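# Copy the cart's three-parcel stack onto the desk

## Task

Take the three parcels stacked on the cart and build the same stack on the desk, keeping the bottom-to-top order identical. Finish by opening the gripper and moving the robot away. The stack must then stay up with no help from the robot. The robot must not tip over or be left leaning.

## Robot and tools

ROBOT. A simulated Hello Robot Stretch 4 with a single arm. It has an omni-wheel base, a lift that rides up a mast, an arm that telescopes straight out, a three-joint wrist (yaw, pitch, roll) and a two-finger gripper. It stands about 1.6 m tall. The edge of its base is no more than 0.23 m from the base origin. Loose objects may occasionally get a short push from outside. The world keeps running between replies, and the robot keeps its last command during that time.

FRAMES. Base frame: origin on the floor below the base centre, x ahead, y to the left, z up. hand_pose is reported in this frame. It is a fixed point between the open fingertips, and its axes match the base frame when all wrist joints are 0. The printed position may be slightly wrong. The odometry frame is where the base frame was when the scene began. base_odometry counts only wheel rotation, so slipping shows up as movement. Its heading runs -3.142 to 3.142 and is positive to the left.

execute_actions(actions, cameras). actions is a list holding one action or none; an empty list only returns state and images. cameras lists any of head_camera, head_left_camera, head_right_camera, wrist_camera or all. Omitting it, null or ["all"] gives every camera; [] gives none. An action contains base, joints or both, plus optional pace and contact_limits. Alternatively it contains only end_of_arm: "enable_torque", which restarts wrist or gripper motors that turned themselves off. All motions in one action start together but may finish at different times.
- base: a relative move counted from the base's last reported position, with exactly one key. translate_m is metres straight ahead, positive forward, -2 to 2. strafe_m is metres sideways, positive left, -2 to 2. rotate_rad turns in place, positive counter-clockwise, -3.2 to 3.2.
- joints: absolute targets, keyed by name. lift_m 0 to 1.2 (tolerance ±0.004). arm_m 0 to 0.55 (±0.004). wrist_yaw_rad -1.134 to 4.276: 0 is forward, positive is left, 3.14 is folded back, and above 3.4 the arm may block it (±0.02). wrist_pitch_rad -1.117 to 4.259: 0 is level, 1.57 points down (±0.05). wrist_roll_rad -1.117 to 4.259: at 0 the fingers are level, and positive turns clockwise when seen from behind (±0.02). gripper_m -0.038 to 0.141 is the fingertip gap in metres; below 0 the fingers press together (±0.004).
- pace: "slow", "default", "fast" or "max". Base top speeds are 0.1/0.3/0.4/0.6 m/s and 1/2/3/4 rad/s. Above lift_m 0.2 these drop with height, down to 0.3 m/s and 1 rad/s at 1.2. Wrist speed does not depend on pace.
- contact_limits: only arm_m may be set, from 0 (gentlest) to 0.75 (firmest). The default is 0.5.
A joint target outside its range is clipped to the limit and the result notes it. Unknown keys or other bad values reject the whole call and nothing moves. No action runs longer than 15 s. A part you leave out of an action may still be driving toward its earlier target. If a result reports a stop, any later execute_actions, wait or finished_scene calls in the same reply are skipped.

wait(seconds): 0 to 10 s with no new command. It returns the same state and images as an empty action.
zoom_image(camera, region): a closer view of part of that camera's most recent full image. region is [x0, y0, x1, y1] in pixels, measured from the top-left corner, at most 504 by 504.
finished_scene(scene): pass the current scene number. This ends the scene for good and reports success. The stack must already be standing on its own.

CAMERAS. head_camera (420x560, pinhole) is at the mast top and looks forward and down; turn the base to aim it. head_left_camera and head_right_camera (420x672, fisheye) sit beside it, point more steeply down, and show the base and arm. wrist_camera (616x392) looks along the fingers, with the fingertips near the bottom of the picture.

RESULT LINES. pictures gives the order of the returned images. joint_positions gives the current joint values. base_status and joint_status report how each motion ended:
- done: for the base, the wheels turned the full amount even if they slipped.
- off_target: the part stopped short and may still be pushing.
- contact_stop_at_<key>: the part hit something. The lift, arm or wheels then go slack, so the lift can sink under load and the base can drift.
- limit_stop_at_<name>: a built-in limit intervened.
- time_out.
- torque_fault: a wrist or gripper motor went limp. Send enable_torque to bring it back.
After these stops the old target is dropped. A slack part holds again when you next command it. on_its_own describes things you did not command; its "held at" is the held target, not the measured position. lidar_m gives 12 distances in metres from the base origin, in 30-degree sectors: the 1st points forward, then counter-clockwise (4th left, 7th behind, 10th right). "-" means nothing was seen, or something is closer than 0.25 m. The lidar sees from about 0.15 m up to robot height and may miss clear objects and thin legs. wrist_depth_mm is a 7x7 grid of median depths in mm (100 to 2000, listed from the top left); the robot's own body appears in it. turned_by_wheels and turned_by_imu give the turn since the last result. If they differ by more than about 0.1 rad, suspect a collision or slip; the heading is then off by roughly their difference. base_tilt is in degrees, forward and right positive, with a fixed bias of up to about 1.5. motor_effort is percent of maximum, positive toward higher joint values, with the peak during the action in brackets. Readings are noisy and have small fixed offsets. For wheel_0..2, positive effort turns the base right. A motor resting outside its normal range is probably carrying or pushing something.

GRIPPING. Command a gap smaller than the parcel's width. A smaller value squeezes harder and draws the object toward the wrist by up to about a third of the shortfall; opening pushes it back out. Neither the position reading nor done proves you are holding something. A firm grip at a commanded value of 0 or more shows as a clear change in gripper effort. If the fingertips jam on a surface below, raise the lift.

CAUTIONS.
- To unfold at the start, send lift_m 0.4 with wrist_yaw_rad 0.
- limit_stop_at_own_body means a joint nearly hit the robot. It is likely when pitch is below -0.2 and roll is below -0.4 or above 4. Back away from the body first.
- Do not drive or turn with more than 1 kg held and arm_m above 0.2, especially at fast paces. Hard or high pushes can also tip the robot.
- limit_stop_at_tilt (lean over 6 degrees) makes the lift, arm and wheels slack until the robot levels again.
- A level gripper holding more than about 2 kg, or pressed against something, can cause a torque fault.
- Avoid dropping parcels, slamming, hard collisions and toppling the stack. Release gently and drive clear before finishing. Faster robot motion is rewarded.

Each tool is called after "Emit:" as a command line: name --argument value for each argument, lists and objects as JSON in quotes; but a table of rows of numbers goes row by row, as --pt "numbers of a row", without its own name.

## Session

Emit:
execute_actions --actions '[]'

Scene clock: 0.00 s.
base_odometry: x=+0.000 y=+0.000 heading=+0.000 (m, m, rad; odometry frame)
turned_by_wheels: +0.000 (rad since the last result)
turned_by_imu: +0.000 (rad since the last result)
base_tilt: forward=-0.6 right=-0.2 (deg)
lidar_m: 2.24 1.32 1.28 1.50 1.73 1.66 1.42 2.01 1.97 2.46 1.70 1.71
base_status: not commanded
joint_positions: lift_m=+0.237 arm_m=-0.001 wrist_yaw_rad=+3.140 wrist_pitch_rad=-0.013 wrist_roll_rad=-0.019 gripper_m=+0.057
joint_status: not commanded
motor_effort: lift_m=+21 arm_m=-1 wrist_yaw_rad=+1 wrist_pitch_rad=-8 wrist_roll_rad=-1 gripper_m=-3 wheel_0=-1 wheel_1=+0 wheel_2=+0 (%)
hand_pose: x=-0.1184 y=+0.0878 z=+0.4188 quat_wxyz=(+0.001, +0.006, -0.009, +1.000) (m; base frame)
wrist_depth_mm: - 137 - - 1863 1576 1397 / - 136 - - 1808 1576 1430 / - 124 192 - 1756 1618 1430 / 107 135 241 - 1756 1537 1430 / 134 - - - 1756 1576 1397 / 1661 1808 208 1576 195 1499 1397 / 1118 1118 1025 144 1060 1008 1025
pictures: head_camera, head_left_camera, head_right_camera, wrist_camera
Images, in order (width x height): head_camera 420x560, head_left_camera 420x672, head_right_camera 420x672, wrist_camera 616x392.

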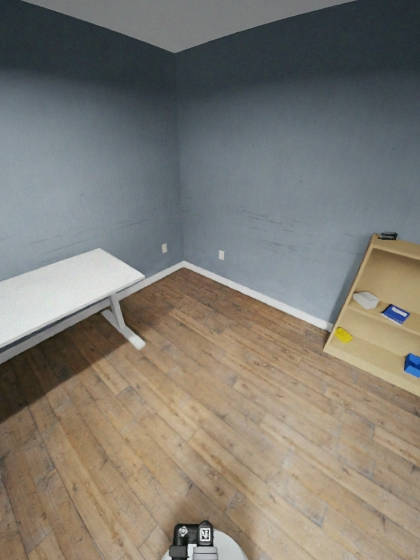

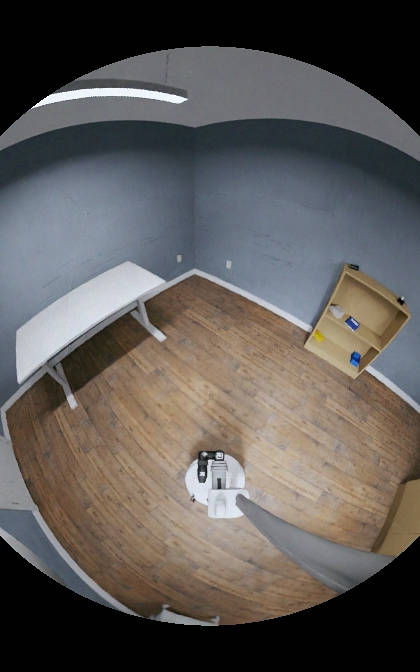

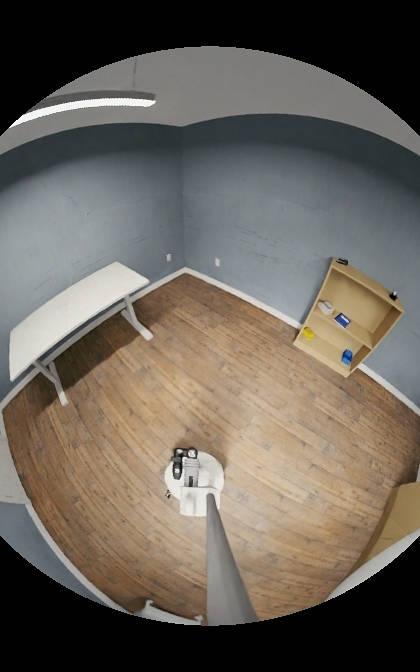

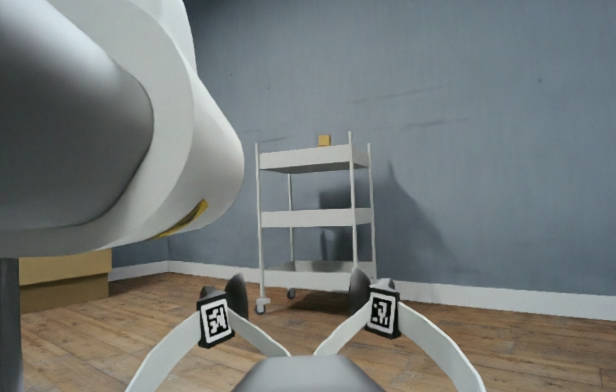

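Emit:
execute_actions --actions '[{"base":{"rotate_rad":2.95},"joints":{"lift_m":0.6,"wrist_yaw_rad":0},"pace":"fast"}]' --cameras '["head_camera"]'

Scene clock: 2.70 s.
base_odometry: x=+0.000 y=+0.000 heading=+2.950 (m, m, rad; odometry frame)
turned_by_wheels: +2.950 (rad since the last result)
turned_by_imu: +3.011 (rad since the last result)
base_tilt: forward=-0.6 right=-0.2 (deg)
lidar_m: 1.40 2.09 1.96 2.02 1.81 1.70 2.08 1.37 1.31 1.38 1.79 1.71
base_status: done
joint_positions: lift_m=+0.600 arm_m=-0.001 wrist_yaw_rad=+0.001 wrist_pitch_rad=-0.013 wrist_roll_rad=-0.019 gripper_m=+0.057
joint_status: all done
motor_effort: lift_m=+24(24) arm_m=-1(1) wrist_yaw_rad=-2(7) wrist_pitch_rad=-8(8) wrist_roll_rad=-2(1) gripper_m=-4(4) wheel_0=-1(4) wheel_1=+0(6) wheel_2=+0(10) (%)
hand_pose: x=+0.4585 y=-0.0873 z=+0.7816 quat_wxyz=(+1.000, -0.009, -0.006, +0.000) (m; base frame)
wrist_depth_mm: - - 1863 1618 1464 1308 1182 / - - 1863 1618 1464 1308 1205 / - - 1863 1618 1464 1336 1229 / - - 1921 1618 1430 1308 1205 / - - 1618 1576 1430 1308 1205 / - - 208 1499 195 1308 1205 / - 1921 1499 144 1464 1255 1205
pictures: head_camera
Images, in order (width x height): head_camera 420x560.

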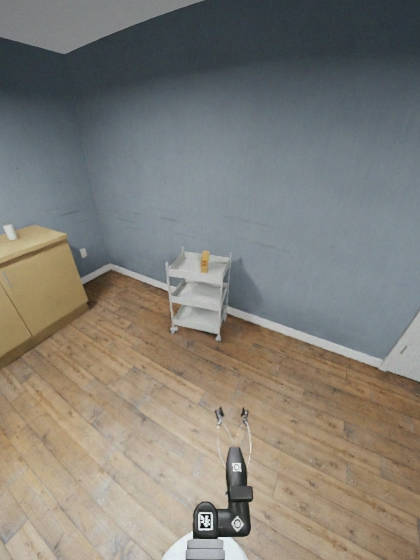

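Emit:
execute_actions --actions '[{"base":{"rotate_rad":-0.4},"joints":{"lift_m":1.0,"wrist_pitch_rad":0.8,"gripper_m":0.1},"pace":"fast"}]' --cameras '[]'

Emit:
execute_actions --actions '[{"base":{"strafe_m":0.72},"pace":"fast"}]' --cameras '[]'

Emit:
execute_actions --actions '[{"base":{"translate_m":0.6},"pace":"fast"}]'

Scene clock: 5.57 s.
base_odometry: x=+0.000 y=+0.000 heading=+2.550 (m, m, rad; odometry frame)
turned_by_wheels: -0.400 (rad since the last result)
turned_by_imu: -0.408 (rad since the last result)
base_tilt: forward=-0.6 right=-0.2 (deg)
lidar_m: 1.72 1.42 2.02 1.98 2.16 1.75 1.71 2.17 1.33 1.29 1.41 1.76
base_status: done
joint_positions: lift_m=+1.000 arm_m=-0.001 wrist_yaw_rad=+0.000 wrist_pitch_rad=+0.801 wrist_roll_rad=-0.019 gripper_m=+0.100
joint_status: all done
motor_effort: lift_m=+24(27) arm_m=-1(1) wrist_yaw_rad=-1(1) wrist_pitch_rad=-6(4) wrist_roll_rad=-2(2) gripper_m=-2(3) wheel_0=+0(3) wheel_1=+0(1) wheel_2=+0(6) (%)
hand_pose: x=+0.3707 y=-0.0874 z=+0.9707 quat_wxyz=(+0.921, -0.009, +0.390, +0.004) (m; base frame)
wrist_depth_mm: 1229 1397 1397 1397 1397 1366 1336 / 1430 1537 1576 1576 1537 1537 1499 / 1366 1618 1756 1756 1756 1661 1661 / 1537 1537 1618 1618 1618 1618 1618 / 1397 1397 1397 1397 1430 1397 1397 / 1255 1229 1205 1229 196 1255 1229 / 1118 1098 1078 144 1098 1118 1118
pictures: none
No camera images: the call's "cameras" was empty. Leave "cameras" out to get every camera's image.

Scene clock: 8.90 s.
base_odometry: x=-0.402 y=-0.598 heading=+2.550 (m, m, rad; odometry frame)
turned_by_wheels: +0.000 (rad since the last result)
turned_by_imu: +0.000 (rad since the last result)
base_tilt: forward=-0.5 right=-0.2 (deg)
lidar_m: 1.28 1.68 1.29 1.24 1.36 1.98 1.65 1.78 2.05 2.01 2.31 1.84
base_status: done
joint_positions: lift_m=+1.000 arm_m=-0.001 wrist_yaw_rad=+0.000 wrist_pitch_rad=+0.802 wrist_roll_rad=-0.019 gripper_m=+0.100
joint_status: not commanded
motor_effort: lift_m=+24(24) arm_m=-1(1) wrist_yaw_rad=+0(1) wrist_pitch_rad=-7(6) wrist_roll_rad=+1(1) gripper_m=-3(1) wheel_0=+1(4) wheel_1=-2(12) wheel_2=+0(0) (%)
hand_pose: x=+0.3707 y=-0.0874 z=+0.9707 quat_wxyz=(+0.921, -0.009, +0.390, +0.004) (m; base frame)
wrist_depth_mm: 1537 1537 1281 1281 1464 1464 1430 / 1756 1708 1430 1464 1618 1618 1576 / 1808 1808 1618 1576 1808 1756 1756 / 1618 1576 1576 1576 1576 1618 1618 / 1397 1430 1397 1397 1430 1397 1397 / 1229 1229 1205 1255 197 1255 1229 / 1098 1098 1078 144 1118 1098 1118
pictures: none
No camera images: the call's "cameras" was empty. Leave "cameras" out to get every camera's image.

Scene clock: 12.03 s.
base_odometry: x=-0.900 y=-0.263 heading=+2.550 (m, m, rad; odometry frame)
turned_by_wheels: +0.000 (rad since the last result)
turned_by_imu: +0.001 (rad since the last result)
base_tilt: forward=-0.6 right=-0.2 (deg)
lidar_m: 0.69 1.33 1.24 1.19 1.31 2.57 2.33 2.74 2.14 2.11 1.56 0.75
base_status: done
joint_positions: lift_m=+1.000 arm_m=-0.001 wrist_yaw_rad=+0.000 wrist_pitch_rad=+0.802 wrist_roll_rad=-0.019 gripper_m=+0.100
joint_status: not commanded
motor_effort: lift_m=+24(24) arm_m=-1(1) wrist_yaw_rad=-1(1) wrist_pitch_rad=-6(7) wrist_roll_rad=-1(2) gripper_m=-2(2) wheel_0=+0(8) wheel_1=-1(5) wheel_2=+0(4) (%)
hand_pose: x=+0.3707 y=-0.0874 z=+0.9707 quat_wxyz=(+0.921, -0.009, +0.390, +0.004) (m; base frame)
wrist_depth_mm: 960 946 917 917 917 904 891 / 1060 1060 991 931 1008 991 991 / 1205 1138 831 798 1118 1138 1118 / 1397 750 683 707 1308 1281 1281 / 1366 1397 931 931 1397 1397 1366 / 1229 1205 809 1098 197 1229 1229 / 1098 1098 1098 144 1098 1098 1118
pictures: head_camera, head_left_camera, head_right_camera, wrist_camera
Images, in order (width x height): head_camera 420x560, head_left_camera 420x672, head_right_camera 420x672, wrist_camera 616x392.

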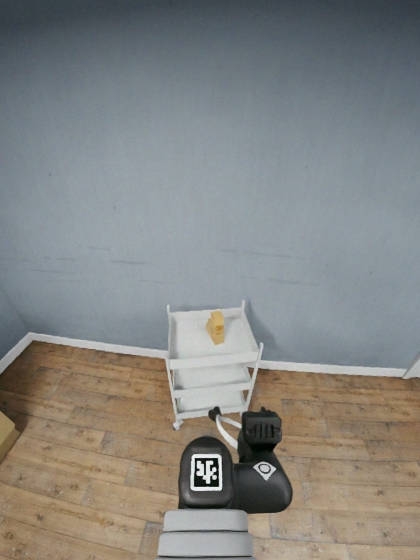

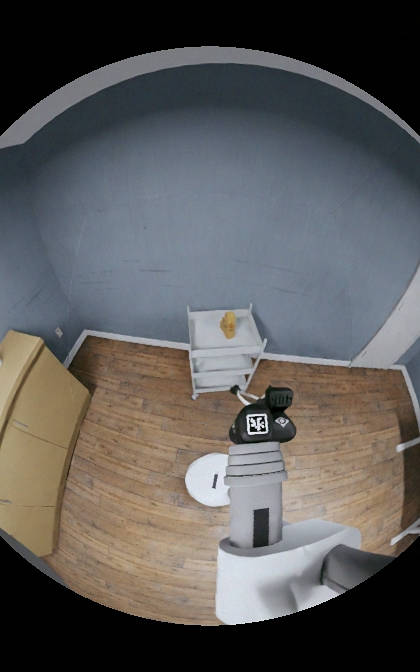

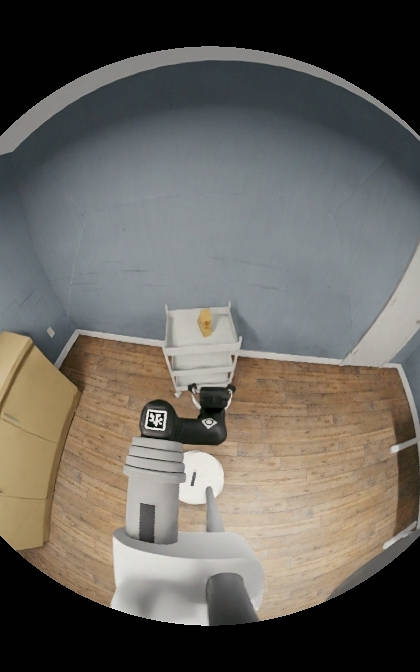

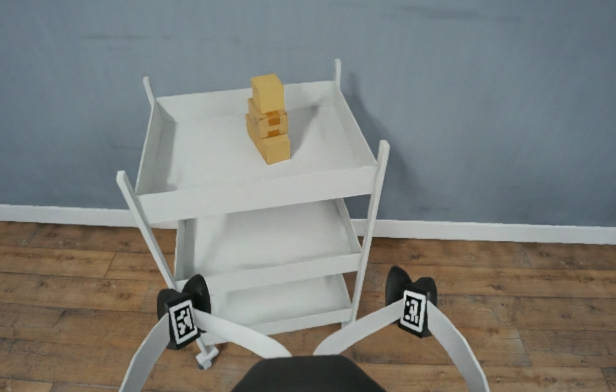

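Emit:
execute_actions --actions '[{"base":{"strafe_m":0.07},"joints":{"lift_m":1.04,"wrist_pitch_rad":1.57}}]' --cameras '[]'

Emit:
execute_actions --actions '[{"base":{"translate_m":0.33},"joints":{"arm_m":0.45,"wrist_roll_rad":-0.2}}]' --cameras '["wrist_camera"]'

Scene clock: 13.83 s.
base_odometry: x=-0.939 y=-0.321 heading=+2.550 (m, m, rad; odometry frame)
turned_by_wheels: +0.000 (rad since the last result)
turned_by_imu: +0.000 (rad since the last result)
base_tilt: forward=-0.6 right=-0.2 (deg)
lidar_m: 0.67 1.31 1.16 1.11 1.21 2.57 2.25 2.39 2.20 2.19 1.56 0.77
base_status: done
joint_positions: lift_m=+1.040 arm_m=-0.001 wrist_yaw_rad=+0.000 wrist_pitch_rad=+1.570 wrist_roll_rad=-0.019 gripper_m=+0.100
joint_status: all done
motor_effort: lift_m=+25(27) arm_m=-1(1) wrist_yaw_rad=+0(0) wrist_pitch_rad=-1(4) wrist_roll_rad=-2(1) gripper_m=-1(2) wheel_0=+1(2) wheel_1=-1(5) wheel_2=-1(2) (%)
hand_pose: x=+0.1703 y=-0.0874 z=+0.9294 quat_wxyz=(+0.707, -0.007, +0.707, +0.007) (m; base frame)
wrist_depth_mm: 1098 1118 1138 1138 1160 1160 1182 / 1118 1118 1138 1138 1160 1160 1182 / 1098 1118 1138 1138 1160 1138 1160 / 1098 1118 1138 1138 1160 1138 1160 / 1098 1118 917 917 1138 1138 1160 / 1098 1098 917 917 196 1138 1160 / 1098 1098 1118 144 1118 1138 1138
pictures: none
No camera images: the call's "cameras" was empty. Leave "cameras" out to get every camera's image.

Scene clock: 16.40 s.
base_odometry: x=-1.213 y=-0.137 heading=+2.550 (m, m, rad; odometry frame)
turned_by_wheels: +0.000 (rad since the last result)
turned_by_imu: +0.001 (rad since the last result)
base_tilt: forward=-0.5 right=-0.2 (deg)
lidar_m: 0.34 0.35 1.47 1.07 1.20 1.75 2.75 3.08 2.28 2.24 1.16 0.41
base_status: done
joint_positions: lift_m=+1.040 arm_m=+0.449 wrist_yaw_rad=+0.000 wrist_pitch_rad=+1.570 wrist_roll_rad=-0.200 gripper_m=+0.100
joint_status: all done
motor_effort: lift_m=+25(25) arm_m=+4(4) wrist_yaw_rad=-1(1) wrist_pitch_rad=-1(1) wrist_roll_rad=-1(3) gripper_m=-1(3) wheel_0=+0(4) wheel_1=+1(7) wheel_2=+0(6) (%)
hand_pose: x=+0.6205 y=-0.0874 z=+0.9294 quat_wxyz=(+0.704, -0.071, +0.703, +0.071) (m; base frame)
wrist_depth_mm: 768 654 544 480 427 389 355 / 1098 1042 854 707 591 512 459 / 1098 1118 1138 1042 866 691 647 / 1098 477 480 484 488 1060 1060 / 1098 473 477 397 488 1138 1160 / 1078 473 477 382 196 1138 1138 / 1078 442 477 144 484 1138 1138
pictures: wrist_camera
Images, in order (width x height): wrist_camera 616x392.

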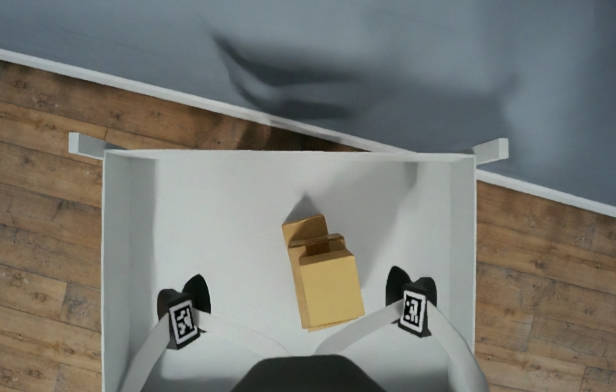

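Emit:
execute_actions --actions '[{"base":{"strafe_m":-0.033},"joints":{"arm_m":0.436,"wrist_roll_rad":-0.4,"lift_m":0.95}}]' --cameras '["wrist_camera"]'

Scene clock: 18.20 s.
base_odometry: x=-1.194 y=-0.110 heading=+2.550 (m, m, rad; odometry frame)
turned_by_wheels: +0.000 (rad since the last result)
turned_by_imu: +0.000 (rad since the last result)
base_tilt: forward=-0.6 right=-0.2 (deg)
lidar_m: 0.36 0.38 1.47 1.13 1.21 1.83 2.57 3.09 2.21 2.20 1.18 0.39
base_status: done
joint_positions: lift_m=+0.950 arm_m=+0.437 wrist_yaw_rad=+0.000 wrist_pitch_rad=+1.570 wrist_roll_rad=-0.400 gripper_m=+0.100
joint_status: all done
motor_effort: lift_m=+17(27) arm_m=-4(4) wrist_yaw_rad=+0(1) wrist_pitch_rad=-2(1) wrist_roll_rad=-4(7) gripper_m=-2(2) wheel_0=+0(0) wheel_1=+0(9) wheel_2=+0(0) (%)
hand_pose: x=+0.6079 y=-0.0874 z=+0.8400 quat_wxyz=(+0.693, -0.140, +0.693, +0.140) (m; base frame)
wrist_depth_mm: 1042 976 691 539 436 370 324 / 362 394 960 788 585 462 397 / 375 392 392 397 399 585 473 / 373 392 394 397 399 399 715 / 375 389 392 265 397 399 1060 / 379 387 293 244 196 399 1060 / 384 384 389 144 397 1060 1060
pictures: wrist_camera
Images, in order (width x height): wrist_camera 616x392.

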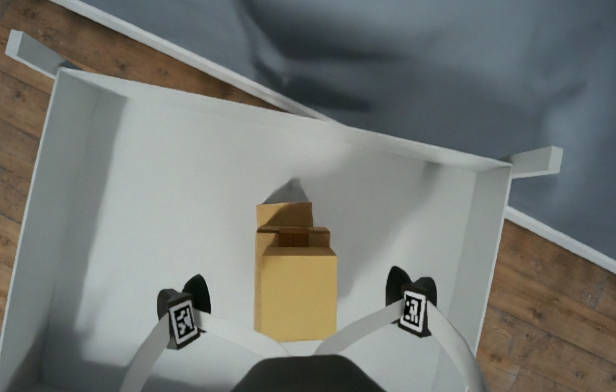

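Emit:
execute_actions --actions '[{"joints":{"lift_m":0.862}}]' --cameras '["wrist_camera"]'

Emit:
execute_actions --actions '[{"joints":{"gripper_m":0.02}}]' --cameras '["wrist_camera"]'

Emit:
execute_actions --actions '[{"joints":{"lift_m":1.04,"wrist_roll_rad":0},"pace":"slow"}]' --cameras '["wrist_camera","head_right_camera"]'

Emit:
zoom_image --camera "head_right_camera" --region '[150,280,270,400]'

Scene clock: 20.37 s.
base_odometry: x=-1.194 y=-0.110 heading=+2.550 (m, m, rad; odometry frame)
turned_by_wheels: +0.000 (rad since the last result)
turned_by_imu: +0.000 (rad since the last result)
base_tilt: forward=-0.6 right=-0.2 (deg)
lidar_m: 0.36 0.35 1.43 1.11 1.23 1.86 2.59 3.10 2.24 2.19 1.15 0.40
base_status: not commanded
joint_positions: lift_m=+0.862 arm_m=+0.437 wrist_yaw_rad=+0.000 wrist_pitch_rad=+1.570 wrist_roll_rad=-0.400 gripper_m=+0.100
joint_status: all done
motor_effort: lift_m=+16(16) arm_m=-4(4) wrist_yaw_rad=-1(1) wrist_pitch_rad=-2(2) wrist_roll_rad=-1(2) gripper_m=-2(3) wheel_0=+0(0) wheel_1=+0(0) wheel_2=-1(1) (%)
hand_pose: x=+0.6079 y=-0.0874 z=+0.7521 quat_wxyz=(+0.693, -0.140, +0.693, +0.140) (m; base frame)
wrist_depth_mm: 946 931 699 535 436 368 325 / 303 306 306 609 564 462 397 / 303 306 307 309 312 314 442 / 303 304 306 310 312 314 277 / 301 303 306 208 310 312 278 / 300 303 190 157 187 310 976 / 298 301 303 140 309 281 976
pictures: wrist_camera
Images, in order (width x height): wrist_camera 616x392.

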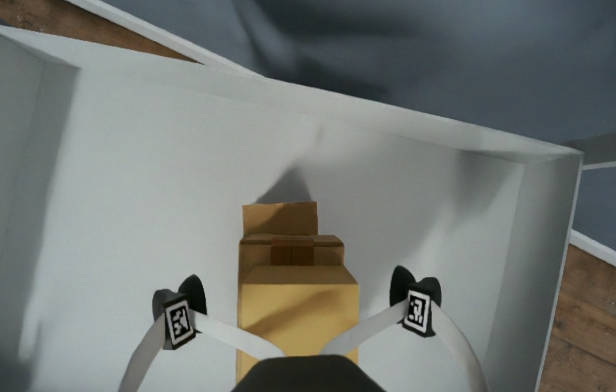

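Scene clock: 22.00 s.
base_odometry: x=-1.194 y=-0.110 heading=+2.550 (m, m, rad; odometry frame)
turned_by_wheels: +0.000 (rad since the last result)
turned_by_imu: +0.000 (rad since the last result)
base_tilt: forward=-0.6 right=-0.2 (deg)
lidar_m: 0.36 0.38 1.47 1.12 1.24 1.84 2.61 3.06 2.21 2.20 1.15 0.42
base_status: not commanded
joint_positions: lift_m=+0.862 arm_m=+0.437 wrist_yaw_rad=+0.000 wrist_pitch_rad=+1.570 wrist_roll_rad=-0.400 gripper_m=+0.021
joint_status: all done
motor_effort: lift_m=+17(17) arm_m=-4(4) wrist_yaw_rad=+0(1) wrist_pitch_rad=-2(3) wrist_roll_rad=-2(3) gripper_m=-22(22) wheel_0=+0(0) wheel_1=+0(0) wheel_2=+0(0) (%)
hand_pose: x=+0.6079 y=-0.0874 z=+0.7520 quat_wxyz=(+0.693, -0.140, +0.693, +0.140) (m; base frame)
wrist_depth_mm: 609 917 691 535 436 370 325 / 303 306 306 591 564 466 397 / 303 304 307 309 310 314 442 / 301 303 306 309 310 314 277 / 300 303 304 197 310 312 277 / 300 303 180 146 183 310 976 / 300 300 301 146 309 265 976
pictures: wrist_camera
Images, in order (width x height): wrist_camera 616x392.

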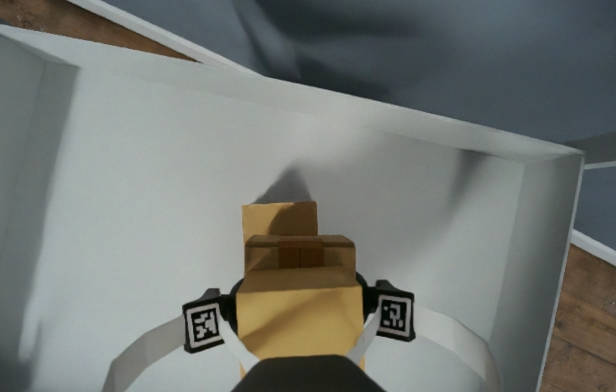

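Scene clock: 24.23 s.
base_odometry: x=-1.194 y=-0.110 heading=+2.550 (m, m, rad; odometry frame)
turned_by_wheels: +0.000 (rad since the last result)
turned_by_imu: +0.000 (rad since the last result)
base_tilt: forward=-0.6 right=-0.2 (deg)
lidar_m: 0.37 0.36 1.45 1.13 1.23 1.82 2.57 3.10 2.20 2.21 1.16 0.40
base_status: not commanded
joint_positions: lift_m=+1.040 arm_m=+0.437 wrist_yaw_rad=+0.000 wrist_pitch_rad=+1.570 wrist_roll_rad=+0.000 gripper_m=+0.021
joint_status: all done
motor_effort: lift_m=+26(31) arm_m=-4(4) wrist_yaw_rad=+0(0) wrist_pitch_rad=-2(1) wrist_roll_rad=+1(7) gripper_m=-21(22) wheel_0=+0(0) wheel_1=+0(0) wheel_2=+0(1) (%)
hand_pose: x=+0.6079 y=-0.0874 z=+0.9293 quat_wxyz=(+0.707, +0.000, +0.707, +0.000) (m; base frame)
wrist_depth_mm: 525 521 496 488 477 477 469 / 768 768 741 723 683 654 634 / 1098 1118 1025 488 488 1118 1078 / 449 473 480 484 488 1160 1160 / 1098 473 477 197 488 1138 1138 / 1098 473 180 147 183 1138 1138 / 1078 407 473 145 484 452 1160
pictures: head_right_camera, wrist_camera
Images, in order (width x height): head_right_camera 420x672, wrist_camera 616x392.

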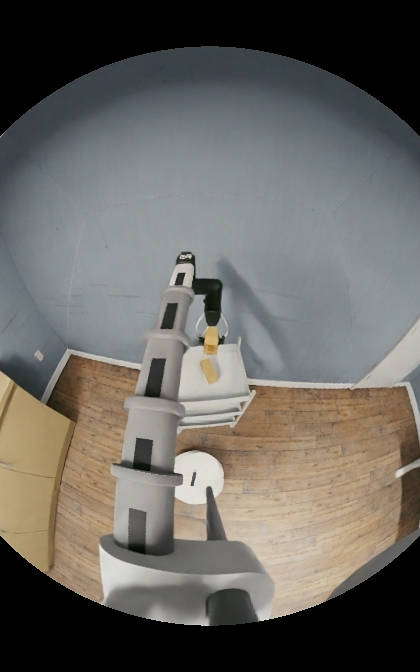

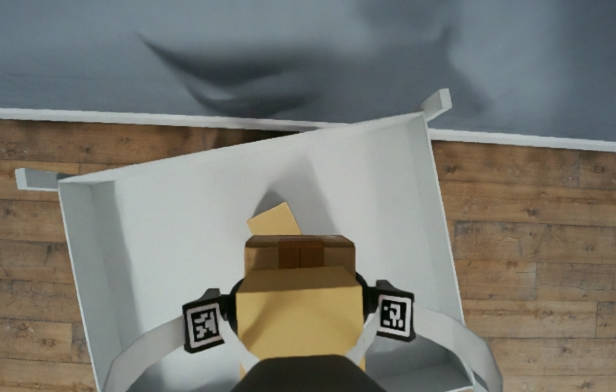

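Region (150, 280, 270, 400) of head_right_camera's 420x672 image, scaled by 4.200, with more detail than that image has.

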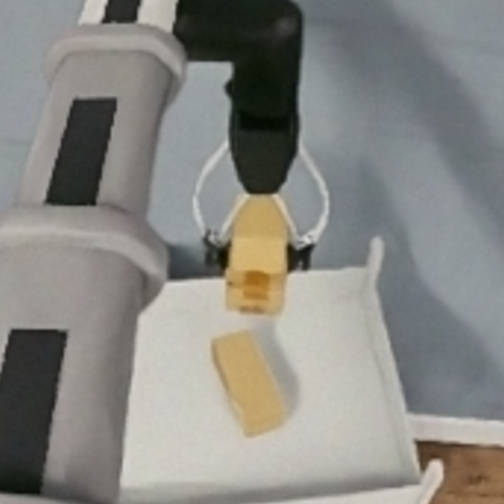

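Emit:
execute_actions --actions '[{"base":{"translate_m":-0.6},"joints":{"arm_m":0.1}}]' --cameras '[]'

Emit:
execute_actions --actions '[{"base":{"rotate_rad":-1.54}}]' --cameras '["head_camera","wrist_camera"]'

Scene clock: 28.23 s.
base_odometry: x=-0.696 y=-0.444 heading=+2.550 (m, m, rad; odometry frame)
turned_by_wheels: +0.000 (rad since the last result)
turned_by_imu: +0.001 (rad since the last result)
base_tilt: forward=-0.6 right=-0.2 (deg)
lidar_m: 0.95 1.61 1.20 1.17 1.28 2.29 1.97 2.14 2.11 2.10 1.92 1.04
base_status: done
joint_positions: lift_m=+1.040 arm_m=+0.101 wrist_yaw_rad=+0.000 wrist_pitch_rad=+1.570 wrist_roll_rad=+0.000 gripper_m=+0.021
joint_status: all done
motor_effort: lift_m=+25(26) arm_m=-4(4) wrist_yaw_rad=-1(1) wrist_pitch_rad=-1(2) wrist_roll_rad=+0(0) gripper_m=-23(22) wheel_0=+1(4) wheel_1=+1(5) wheel_2=-1(7) (%)
hand_pose: x=+0.2718 y=-0.0874 z=+0.9294 quat_wxyz=(+0.707, +0.000, +0.707, +0.000) (m; base frame)
wrist_depth_mm: 1098 1118 1160 1138 1160 1160 1182 / 1118 1118 1118 1138 1138 1182 1160 / 1098 1118 1118 1138 1118 1160 1160 / 1098 1118 1138 1138 1160 1138 1160 / 1098 1098 1118 197 1138 1138 1160 / 1098 1098 180 146 183 1138 1160 / 1078 1098 904 145 1138 1118 1160
pictures: none
No camera images: the call's "cameras" was empty. Leave "cameras" out to get every camera's image.

Scene clock: 30.57 s.
base_odometry: x=-0.696 y=-0.444 heading=+1.010 (m, m, rad; odometry frame)
turned_by_wheels: -1.540 (rad since the last result)
turned_by_imu: -1.571 (rad since the last result)
base_tilt: forward=-0.6 right=-0.2 (deg)
lidar_m: 2.10 1.90 1.04 0.97 1.57 1.21 1.19 1.29 2.30 1.97 2.48 2.12
base_status: done
joint_positions: lift_m=+1.040 arm_m=+0.101 wrist_yaw_rad=+0.000 wrist_pitch_rad=+1.570 wrist_roll_rad=+0.000 gripper_m=+0.021
joint_status: not commanded
motor_effort: lift_m=+25(25) arm_m=-4(4) wrist_yaw_rad=+1(0) wrist_pitch_rad=-1(1) wrist_roll_rad=-1(1) gripper_m=-24(22) wheel_0=-1(7) wheel_1=+0(3) wheel_2=+1(7) (%)
hand_pose: x=+0.2719 y=-0.0874 z=+0.9294 quat_wxyz=(+0.707, +0.000, +0.707, +0.000) (m; base frame)
wrist_depth_mm: 1118 1118 1118 1138 1160 1160 1182 / 1118 1118 1118 1118 1138 1160 1160 / 1118 1118 1118 1138 1160 1160 1160 / 1098 1098 1118 1118 1138 1138 1160 / 1098 1098 1118 197 1118 1138 1160 / 1098 1098 180 146 183 1138 1138 / 1098 1098 917 145 1118 1118 1160
pictures: head_camera, wrist_camera
Images, in order (width x height): head_camera 420x560, wrist_camera 616x392.

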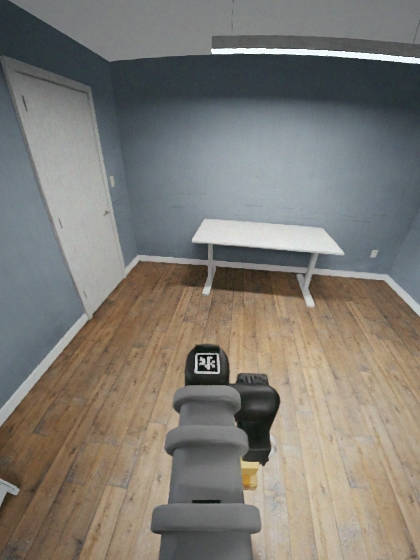

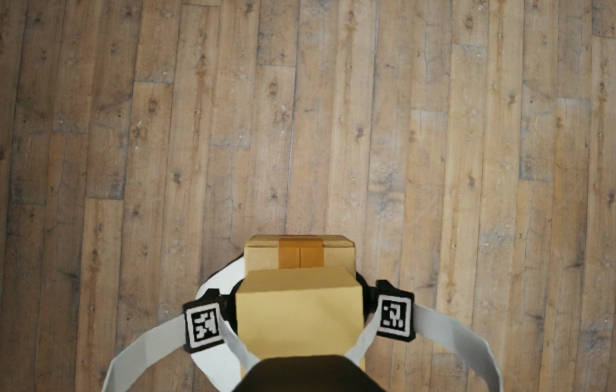

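Emit:
execute_actions --actions '[{"base":{"strafe_m":-0.4}}]' --cameras '[]'

Emit:
execute_actions --actions '[{"base":{"translate_m":1.35}}]' --cameras '["head_camera"]'

Scene clock: 33.63 s.
base_odometry: x=-0.358 y=-0.657 heading=+1.010 (m, m, rad; odometry frame)
turned_by_wheels: +0.000 (rad since the last result)
turned_by_imu: +0.001 (rad since the last result)
base_tilt: forward=-0.6 right=-0.2 (deg)
lidar_m: 2.02 2.38 1.90 1.37 1.60 1.26 1.24 1.36 1.88 1.55 1.69 2.06
base_status: done
joint_positions: lift_m=+1.040 arm_m=+0.101 wrist_yaw_rad=+0.000 wrist_pitch_rad=+1.570 wrist_roll_rad=+0.000 gripper_m=+0.021
joint_status: not commanded
motor_effort: lift_m=+25(25) arm_m=-4(4) wrist_yaw_rad=-1(0) wrist_pitch_rad=-2(2) wrist_roll_rad=+0(0) gripper_m=-22(20) wheel_0=+0(13) wheel_1=+0(6) wheel_2=+1(4) (%)
hand_pose: x=+0.2719 y=-0.0874 z=+0.9294 quat_wxyz=(+0.707, +0.000, +0.707, +0.000) (m; base frame)
wrist_depth_mm: 1118 1118 1138 1138 1160 1160 1182 / 1118 1098 1118 1138 1160 1160 1160 / 1098 1098 1118 1138 1138 1160 1160 / 1098 1098 1118 1138 1160 1160 1160 / 1098 1098 1118 197 1138 1182 1160 / 1078 1098 181 146 183 1160 1160 / 1098 1098 904 145 1138 1138 1160
pictures: none
No camera images: the call's "cameras" was empty. Leave "cameras" out to get every camera's image.

Scene clock: 39.63 s.
base_odometry: x=+0.361 y=+0.486 heading=+1.010 (m, m, rad; odometry frame)
turned_by_wheels: +0.000 (rad since the last result)
turned_by_imu: +0.003 (rad since the last result)
base_tilt: forward=-0.6 right=-0.1 (deg)
lidar_m: 0.69 0.81 1.69 1.67 1.73 1.98 2.60 2.23 1.81 2.03 0.88 0.74
base_status: done
joint_positions: lift_m=+1.040 arm_m=+0.101 wrist_yaw_rad=+0.000 wrist_pitch_rad=+1.570 wrist_roll_rad=+0.000 gripper_m=+0.021
joint_status: not commanded
motor_effort: lift_m=+25(25) arm_m=-4(4) wrist_yaw_rad=+0(2) wrist_pitch_rad=-1(1) wrist_roll_rad=-1(1) gripper_m=-24(20) wheel_0=+1(4) wheel_1=-1(3) wheel_2=+0(9) (%)
hand_pose: x=+0.2719 y=-0.0874 z=+0.9294 quat_wxyz=(+0.707, +0.000, +0.707, +0.000) (m; base frame)
wrist_depth_mm: 1118 1118 1138 1138 1160 1160 1160 / 1118 1118 1138 1138 1138 1160 1160 / 1098 1118 1118 1118 1138 1138 1160 / 1098 1098 1118 1118 1138 1160 1182 / 1098 1098 1098 197 1138 1138 1160 / 1078 1098 180 146 183 1138 1160 / 1098 1078 904 145 1138 1138 1160
pictures: head_camera
Images, in order (width x height): head_camera 420x560.

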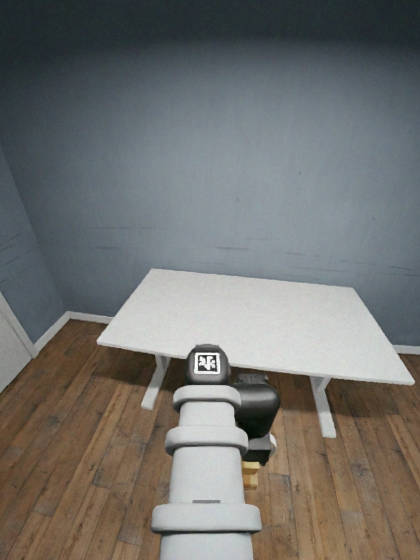

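Emit:
execute_actions --actions '[{"base":{"translate_m":0.26},"joints":{"arm_m":0.5}}]' --cameras '["wrist_camera"]'

Scene clock: 42.30 s.
base_odometry: x=+0.499 y=+0.706 heading=+1.010 (m, m, rad; odometry frame)
turned_by_wheels: +0.000 (rad since the last result)
turned_by_imu: +0.001 (rad since the last result)
base_tilt: forward=-0.6 right=-0.2 (deg)
lidar_m: 0.44 0.51 0.81 1.63 1.85 2.03 2.85 2.25 1.96 2.07 0.54 0.44
base_status: done
joint_positions: lift_m=+1.040 arm_m=+0.499 wrist_yaw_rad=+0.000 wrist_pitch_rad=+1.570 wrist_roll_rad=+0.000 gripper_m=+0.021
joint_status: all done
motor_effort: lift_m=+25(25) arm_m=+4(4) wrist_yaw_rad=+1(0) wrist_pitch_rad=-1(1) wrist_roll_rad=+0(1) gripper_m=-21(22) wheel_0=+1(7) wheel_1=+0(4) wheel_2=+1(8) (%)
hand_pose: x=+0.6705 y=-0.0874 z=+0.9294 quat_wxyz=(+0.707, +0.000, +0.707, +0.000) (m; base frame)
wrist_depth_mm: 418 424 424 430 436 436 442 / 418 421 424 430 433 436 442 / 415 418 424 430 433 436 439 / 418 418 424 424 433 433 439 / 415 418 421 196 430 433 439 / 413 418 180 146 183 433 436 / 410 415 415 145 427 430 433
pictures: wrist_camera
Images, in order (width x height): wrist_camera 616x392.

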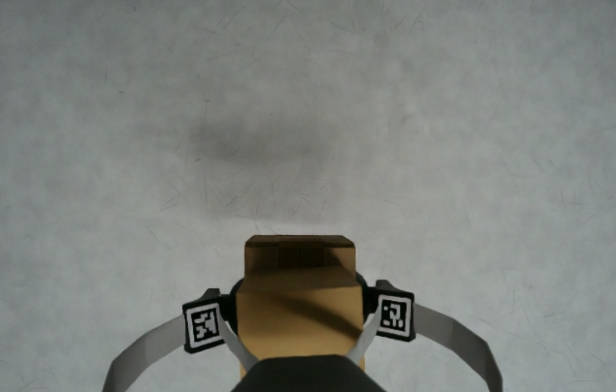

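Emit:
execute_actions --actions '[{"joints":{"lift_m":0.872}}]' --cameras '[]'

Emit:
execute_actions --actions '[{"joints":{"lift_m":0.86},"pace":"slow"}]' --cameras '["wrist_camera"]'

Scene clock: 44.53 s.
base_odometry: x=+0.499 y=+0.706 heading=+1.010 (m, m, rad; odometry frame)
turned_by_wheels: +0.000 (rad since the last result)
turned_by_imu: +0.000 (rad since the last result)
base_tilt: forward=-0.6 right=-0.2 (deg)
lidar_m: 0.45 0.50 0.81 1.63 1.78 1.99 2.86 2.27 1.96 2.06 0.53 0.44
base_status: not commanded
joint_positions: lift_m=+0.872 arm_m=+0.499 wrist_yaw_rad=+0.000 wrist_pitch_rad=+1.570 wrist_roll_rad=+0.000 gripper_m=+0.021
joint_status: all done
motor_effort: lift_m=+18(21) arm_m=+4(4) wrist_yaw_rad=-3(0) wrist_pitch_rad=-2(1) wrist_roll_rad=-1(0) gripper_m=-22(21) wheel_0=+1(1) wheel_1=+0(0) wheel_2=+0(1) (%)
hand_pose: x=+0.6704 y=-0.0874 z=+0.7620 quat_wxyz=(+0.707, +0.000, +0.707, +0.000) (m; base frame)
wrist_depth_mm: 256 258 262 263 266 270 272 / 255 257 259 263 265 267 271 / 254 257 260 262 264 267 270 / 254 256 258 260 263 266 268 / 253 255 257 197 263 265 268 / 253 255 180 146 183 264 267 / 252 252 255 145 260 263 266
pictures: none
No camera images: the call's "cameras" was empty. Leave "cameras" out to get every camera's image.

Scene clock: 45.30 s.
base_odometry: x=+0.499 y=+0.706 heading=+1.010 (m, m, rad; odometry frame)
turned_by_wheels: +0.000 (rad since the last result)
turned_by_imu: +0.000 (rad since the last result)
base_tilt: forward=-0.6 right=-0.2 (deg)
lidar_m: 0.45 0.49 0.81 1.63 1.82 2.01 2.87 2.24 1.96 2.07 0.57 0.45
base_status: not commanded
joint_positions: lift_m=+0.860 arm_m=+0.499 wrist_yaw_rad=+0.000 wrist_pitch_rad=+1.570 wrist_roll_rad=+0.000 gripper_m=+0.021
joint_status: all done
motor_effort: lift_m=+18(19) arm_m=+4(4) wrist_yaw_rad=+0(0) wrist_pitch_rad=-2(1) wrist_roll_rad=-1(1) gripper_m=-23(20) wheel_0=+1(1) wheel_1=+0(0) wheel_2=+0(1) (%)
hand_pose: x=+0.6704 y=-0.0874 z=+0.7500 quat_wxyz=(+0.707, +0.000, +0.707, +0.000) (m; base frame)
wrist_depth_mm: 245 247 249 251 254 257 258 / 244 246 249 250 253 256 258 / 243 245 247 251 253 255 257 / 242 244 247 249 252 254 256 / 242 244 245 197 251 253 255 / 241 243 180 146 183 253 254 / 240 241 243 145 250 251 254
pictures: wrist_camera
Images, in order (width x height): wrist_camera 616x392.

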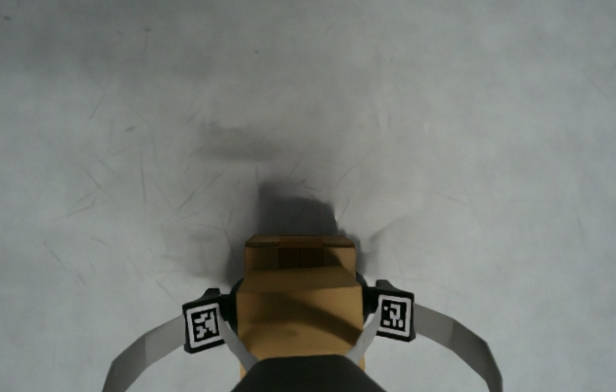

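Emit:
execute_actions --actions '[{"joints":{"lift_m":0.853},"pace":"slow"}]' --cameras '[]'

Scene clock: 46.13 s.
base_odometry: x=+0.499 y=+0.706 heading=+1.010 (m, m, rad; odometry frame)
turned_by_wheels: +0.000 (rad since the last result)
turned_by_imu: +0.000 (rad since the last result)
base_tilt: forward=-0.6 right=-0.2 (deg)
lidar_m: 0.42 0.47 0.81 1.63 1.83 2.02 2.86 2.25 1.93 2.08 0.55 0.46
base_status: not commanded
joint_positions: lift_m=+0.854 arm_m=+0.499 wrist_yaw_rad=+0.000 wrist_pitch_rad=+1.573 wrist_roll_rad=+0.000 gripper_m=+0.020
joint_status: all done
motor_effort: lift_m=+10(17) arm_m=+4(4) wrist_yaw_rad=+1(3) wrist_pitch_rad=-10(11) wrist_roll_rad=-3(1) gripper_m=-21(22) wheel_0=+2(2) wheel_1=+0(0) wheel_2=+0(0) (%)
hand_pose: x=+0.6695 y=-0.0874 z=+0.7436 quat_wxyz=(+0.706, +0.000, +0.708, +0.000) (m; base frame)
wrist_depth_mm: 242 244 246 249 252 254 257 / 241 243 246 248 251 253 255 / 241 243 245 248 250 253 255 / 239 242 244 247 249 251 254 / 238 241 243 196 248 251 253 / 238 240 180 146 183 250 252 / 237 238 241 145 247 249 251
pictures: none
No camera images: the call's "cameras" was empty. Leave "cameras" out to get every camera's image.

Emit:
execute_actions --actions '[{"joints":{"lift_m":0.859},"pace":"slow"}]' --cameras '[]'

Emit:
execute_actions --actions '[{"joints":{"gripper_m":0.09}}]' --cameras '[]'

Emit:
execute_actions --actions '[{"joints":{"lift_m":1.0}}]' --cameras '["wrist_camera"]'

Scene clock: 47.33 s.
base_odometry: x=+0.499 y=+0.706 heading=+1.010 (m, m, rad; odometry frame)
turned_by_wheels: +0.000 (rad since the last result)
turned_by_imu: +0.000 (rad since the last result)
base_tilt: forward=-0.6 right=-0.2 (deg)
lidar_m: 0.45 0.47 0.80 1.62 1.81 1.99 2.85 2.28 1.93 2.06 0.56 0.45
base_status: not commanded
joint_positions: lift_m=+0.859 arm_m=+0.499 wrist_yaw_rad=+0.000 wrist_pitch_rad=+1.570 wrist_roll_rad=+0.000 gripper_m=+0.021
joint_status: all done
motor_effort: lift_m=+25(29) arm_m=+4(4) wrist_yaw_rad=+1(2) wrist_pitch_rad=-2(10) wrist_roll_rad=+0(1) gripper_m=-23(24) wheel_0=+2(2) wheel_1=+0(0) wheel_2=+0(0) (%)
hand_pose: x=+0.6704 y=-0.0874 z=+0.7484 quat_wxyz=(+0.707, +0.000, +0.707, +0.000) (m; base frame)
wrist_depth_mm: 243 245 247 249 252 254 256 / 242 244 247 249 252 254 256 / 241 244 246 249 251 253 255 / 241 243 246 248 250 253 254 / 240 242 244 197 249 252 254 / 238 242 180 146 183 251 253 / 238 240 242 145 248 249 253
pictures: none
No camera images: the call's "cameras" was empty. Leave "cameras" out to get every camera's image.

Scene clock: 48.83 s.
base_odometry: x=+0.499 y=+0.706 heading=+1.010 (m, m, rad; odometry frame)
turned_by_wheels: +0.000 (rad since the last result)
turned_by_imu: +0.000 (rad since the last result)
base_tilt: forward=-0.6 right=-0.2 (deg)
lidar_m: 0.45 0.51 0.76 1.64 1.82 2.00 2.86 2.26 1.95 2.06 0.57 0.45
base_status: not commanded
joint_positions: lift_m=+0.859 arm_m=+0.499 wrist_yaw_rad=+0.000 wrist_pitch_rad=+1.570 wrist_roll_rad=+0.000 gripper_m=+0.090
joint_status: all done
motor_effort: lift_m=+19(26) arm_m=+4(4) wrist_yaw_rad=+1(2) wrist_pitch_rad=-1(8) wrist_roll_rad=-1(0) gripper_m=-3(23) wheel_0=+2(2) wheel_1=+0(0) wheel_2=+0(0) (%)
hand_pose: x=+0.6704 y=-0.0874 z=+0.7489 quat_wxyz=(+0.707, +0.000, +0.707, +0.000) (m; base frame)
wrist_depth_mm: 245 248 250 252 255 257 259 / 245 247 249 252 254 256 259 / 244 246 249 251 253 255 258 / 243 246 248 249 252 255 256 / 242 245 247 200 252 254 256 / 241 243 191 150 193 253 255 / 240 241 245 141 250 253 255
pictures: none
No camera images: the call's "cameras" was empty. Leave "cameras" out to get every camera's image.

Scene clock: 50.50 s.
base_odometry: x=+0.499 y=+0.706 heading=+1.010 (m, m, rad; odometry frame)
turned_by_wheels: +0.000 (rad since the last result)
turned_by_imu: +0.000 (rad since the last result)
base_tilt: forward=-0.5 right=-0.2 (deg)
lidar_m: 0.44 0.50 0.76 1.64 1.82 1.99 2.86 2.24 1.96 2.05 0.57 0.46
base_status: not commanded
joint_positions: lift_m=+1.000 arm_m=+0.499 wrist_yaw_rad=+0.000 wrist_pitch_rad=+1.570 wrist_roll_rad=+0.000 gripper_m=+0.090
joint_status: all done
motor_effort: lift_m=+25(24) arm_m=+4(4) wrist_yaw_rad=+2(0) wrist_pitch_rad=-1(0) wrist_roll_rad=-1(1) gripper_m=-2(2) wheel_0=+2(2) wheel_1=+0(0) wheel_2=+0(0) (%)
hand_pose: x=+0.6704 y=-0.0874 z=+0.8894 quat_wxyz=(+0.707, +0.000, +0.707, +0.000) (m; base frame)
wrist_depth_mm: 382 384 389 392 394 397 402 / 379 382 387 389 394 397 402 / 377 382 384 389 392 397 399 / 377 382 384 389 392 394 399 / 375 379 382 336 392 394 399 / 375 379 220 287 196 392 397 / 373 377 379 143 387 392 394
pictures: wrist_camera
Images, in order (width x height): wrist_camera 616x392.

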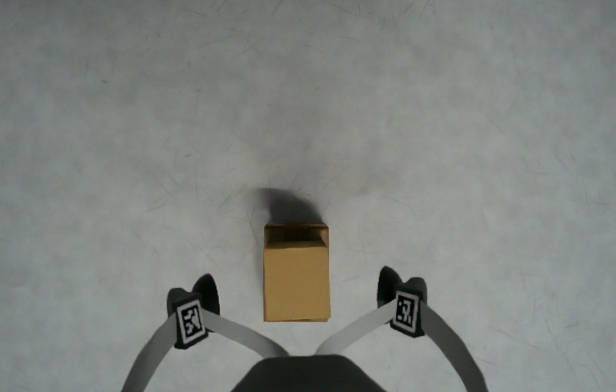

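Emit:
execute_actions --actions '[{"base":{"translate_m":-1.61},"joints":{"arm_m":0.1},"pace":"fast"}]' --cameras '[]'

Emit:
execute_actions --actions '[{"base":{"rotate_rad":1.54},"pace":"fast"}]' --cameras '[]'

Emit:
execute_actions --actions '[{"base":{"translate_m":0.75},"pace":"fast"}]' --cameras '["head_camera","head_right_camera"]'

Scene clock: 56.97 s.
base_odometry: x=-0.358 y=-0.657 heading=+1.010 (m, m, rad; odometry frame)
turned_by_wheels: +0.000 (rad since the last result)
turned_by_imu: +0.000 (rad since the last result)
base_tilt: forward=-0.6 right=-0.2 (deg)
lidar_m: 2.02 2.37 1.91 1.36 1.62 1.26 1.22 1.35 1.89 1.56 1.69 2.04
base_status: done
joint_positions: lift_m=+1.000 arm_m=+0.101 wrist_yaw_rad=+0.000 wrist_pitch_rad=+1.570 wrist_roll_rad=+0.000 gripper_m=+0.090
joint_status: all done
motor_effort: lift_m=+24(25) arm_m=-4(5) wrist_yaw_rad=+0(0) wrist_pitch_rad=-2(0) wrist_roll_rad=+0(1) gripper_m=-2(1) wheel_0=+0(13) wheel_1=+1(0) wheel_2=+0(8) (%)
hand_pose: x=+0.2718 y=-0.0874 z=+0.8894 quat_wxyz=(+0.707, +0.000, +0.707, +0.000) (m; base frame)
wrist_depth_mm: 1078 1078 1098 1118 1118 1138 1138 / 1060 1078 1098 1098 1098 1118 1138 / 1060 1078 1098 1098 1118 1118 1118 / 1078 1078 1078 1098 1098 1118 1118 / 1060 1060 1078 1098 1098 1098 1118 / 1060 1060 220 866 196 1118 1118 / 1042 1060 866 143 1098 1118 1118
pictures: none
No camera images: the call's "cameras" was empty. Leave "cameras" out to get every camera's image.

Scene clock: 59.20 s.
base_odometry: x=-0.358 y=-0.657 heading=+2.550 (m, m, rad; odometry frame)
turned_by_wheels: +1.540 (rad since the last result)
turned_by_imu: +1.572 (rad since the last result)
base_tilt: forward=-0.6 right=-0.2 (deg)
lidar_m: 1.36 1.62 1.28 1.21 1.32 1.87 1.57 1.67 2.07 2.03 2.23 1.89
base_status: done
joint_positions: lift_m=+1.000 arm_m=+0.101 wrist_yaw_rad=+0.000 wrist_pitch_rad=+1.570 wrist_roll_rad=+0.000 gripper_m=+0.090
joint_status: not commanded
motor_effort: lift_m=+24(24) arm_m=-4(4) wrist_yaw_rad=+1(0) wrist_pitch_rad=-1(3) wrist_roll_rad=-2(2) gripper_m=-3(2) wheel_0=-1(7) wheel_1=+1(5) wheel_2=-1(7) (%)
hand_pose: x=+0.2719 y=-0.0874 z=+0.8895 quat_wxyz=(+0.707, +0.000, +0.707, +0.000) (m; base frame)
wrist_depth_mm: 1060 1078 1098 1118 1118 1118 1118 / 1060 1078 1078 1098 1098 1118 1118 / 1078 1078 1078 1078 1098 1098 1118 / 1060 1060 1078 1098 1118 1118 1138 / 1060 1078 1078 1078 1098 1098 1118 / 1060 1060 220 891 196 1118 1118 / 1060 1078 866 143 1098 1098 1118
pictures: none
No camera images: the call's "cameras" was empty. Leave "cameras" out to get every camera's image.

Scene clock: 62.77 s.
base_odometry: x=-0.980 y=-0.239 heading=+2.550 (m, m, rad; odometry frame)
turned_by_wheels: +0.000 (rad since the last result)
turned_by_imu: +0.002 (rad since the last result)
base_tilt: forward=-0.6 right=-0.2 (deg)
lidar_m: 0.60 1.24 1.17 1.16 1.26 2.64 2.31 2.84 2.18 2.14 1.46 0.67
base_status: done
joint_positions: lift_m=+1.000 arm_m=+0.101 wrist_yaw_rad=+0.000 wrist_pitch_rad=+1.570 wrist_roll_rad=+0.000 gripper_m=+0.090
joint_status: not commanded
motor_effort: lift_m=+24(24) arm_m=-4(4) wrist_yaw_rad=+1(1) wrist_pitch_rad=-3(2) wrist_roll_rad=+0(1) gripper_m=+1(1) wheel_0=-1(3) wheel_1=+1(6) wheel_2=+1(10) (%)
hand_pose: x=+0.2718 y=-0.0874 z=+0.8895 quat_wxyz=(+0.707, +0.000, +0.707, +0.000) (m; base frame)
wrist_depth_mm: 1060 1078 707 715 1118 1118 1138 / 1078 1078 960 1098 1098 1118 1138 / 1060 1078 1098 1098 1098 1118 1118 / 1078 1078 1078 1098 1098 1118 1118 / 1060 1060 1078 1098 1098 1118 1118 / 1060 1060 220 878 196 1098 1118 / 1060 1078 878 143 1098 1098 1118
pictures: head_camera, head_right_camera
Images, in order (width x height): head_camera 420x560, head_right_camera 420x672.

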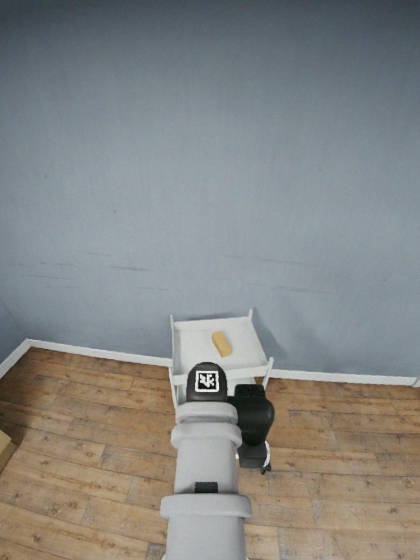

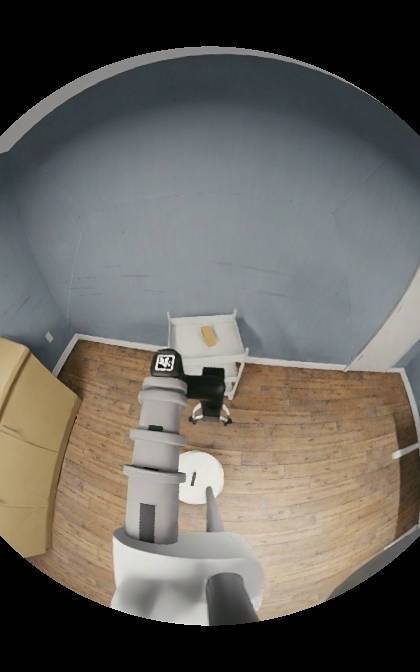

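Emit:
execute_actions --actions '[{"base":{"translate_m":0.24},"joints":{"arm_m":0.44,"wrist_roll_rad":-0.45,"lift_m":1.03}}]' --cameras '["wrist_camera"]'

Scene clock: 65.57 s.
base_odometry: x=-1.179 y=-0.105 heading=+2.550 (m, m, rad; odometry frame)
turned_by_wheels: +0.000 (rad since the last result)
turned_by_imu: +0.001 (rad since the last result)
base_tilt: forward=-0.6 right=-0.2 (deg)
lidar_m: 0.37 0.35 1.46 1.15 1.25 1.86 2.72 3.08 2.21 2.19 1.17 0.42
base_status: done
joint_positions: lift_m=+1.030 arm_m=+0.439 wrist_yaw_rad=+0.000 wrist_pitch_rad=+1.570 wrist_roll_rad=-0.450 gripper_m=+0.090
joint_status: all done
motor_effort: lift_m=+24(25) arm_m=+5(5) wrist_yaw_rad=+0(2) wrist_pitch_rad=-1(1) wrist_roll_rad=-2(5) gripper_m=-2(2) wheel_0=-1(12) wheel_1=+1(3) wheel_2=+0(10) (%)
hand_pose: x=+0.6104 y=-0.0874 z=+0.9194 quat_wxyz=(+0.690, -0.158, +0.689, +0.158) (m; base frame)
wrist_depth_mm: 1098 1118 759 569 449 375 324 / 1098 469 1118 820 597 462 389 / 1098 469 473 473 741 609 488 / 1098 469 469 473 477 759 676 / 1098 466 473 421 477 1138 1042 / 462 466 220 473 196 1118 1138 / 439 430 466 143 469 1118 1138
pictures: wrist_camera
Images, in order (width x height): wrist_camera 616x392.

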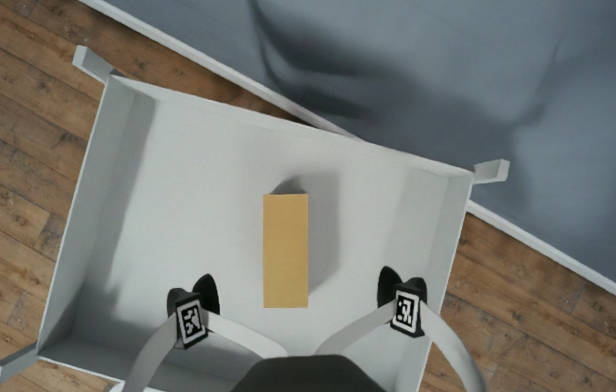

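Emit:
execute_actions --actions '[{"base":{"strafe_m":0.014},"joints":{"arm_m":0.433,"lift_m":0.88}}]' --cameras '["wrist_camera"]'

Scene clock: 67.60 s.
base_odometry: x=-1.187 y=-0.117 heading=+2.550 (m, m, rad; odometry frame)
turned_by_wheels: +0.000 (rad since the last result)
turned_by_imu: +0.000 (rad since the last result)
base_tilt: forward=-0.6 right=-0.2 (deg)
lidar_m: 0.35 0.39 1.48 1.12 1.23 1.82 2.55 3.07 2.24 2.21 1.16 0.43
base_status: done
joint_positions: lift_m=+0.880 arm_m=+0.434 wrist_yaw_rad=+0.000 wrist_pitch_rad=+1.570 wrist_roll_rad=-0.450 gripper_m=+0.090
joint_status: all done
motor_effort: lift_m=+17(21) arm_m=-4(7) wrist_yaw_rad=-1(1) wrist_pitch_rad=-1(1) wrist_roll_rad=+0(1) gripper_m=-3(3) wheel_0=-2(7) wheel_1=+2(6) wheel_2=-1(1) (%)
hand_pose: x=+0.6049 y=-0.0874 z=+0.7700 quat_wxyz=(+0.690, -0.158, +0.689, +0.158) (m; base frame)
wrist_depth_mm: 276 304 759 585 462 387 336 / 297 324 327 324 574 480 402 / 315 324 325 329 329 325 455 / 319 322 325 276 329 332 297 / 319 320 322 274 329 330 297 / 319 319 220 274 196 329 991 / 317 319 322 143 325 290 991
pictures: wrist_camera
Images, in order (width x height): wrist_camera 616x392.

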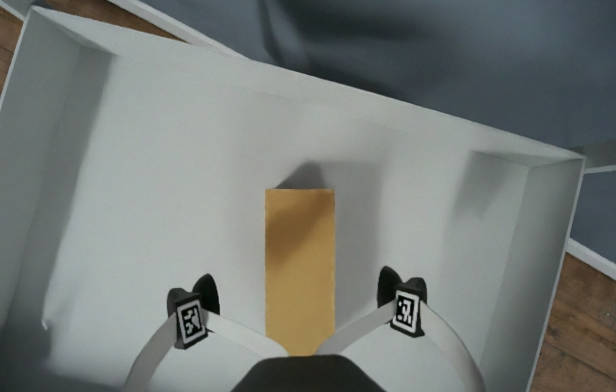

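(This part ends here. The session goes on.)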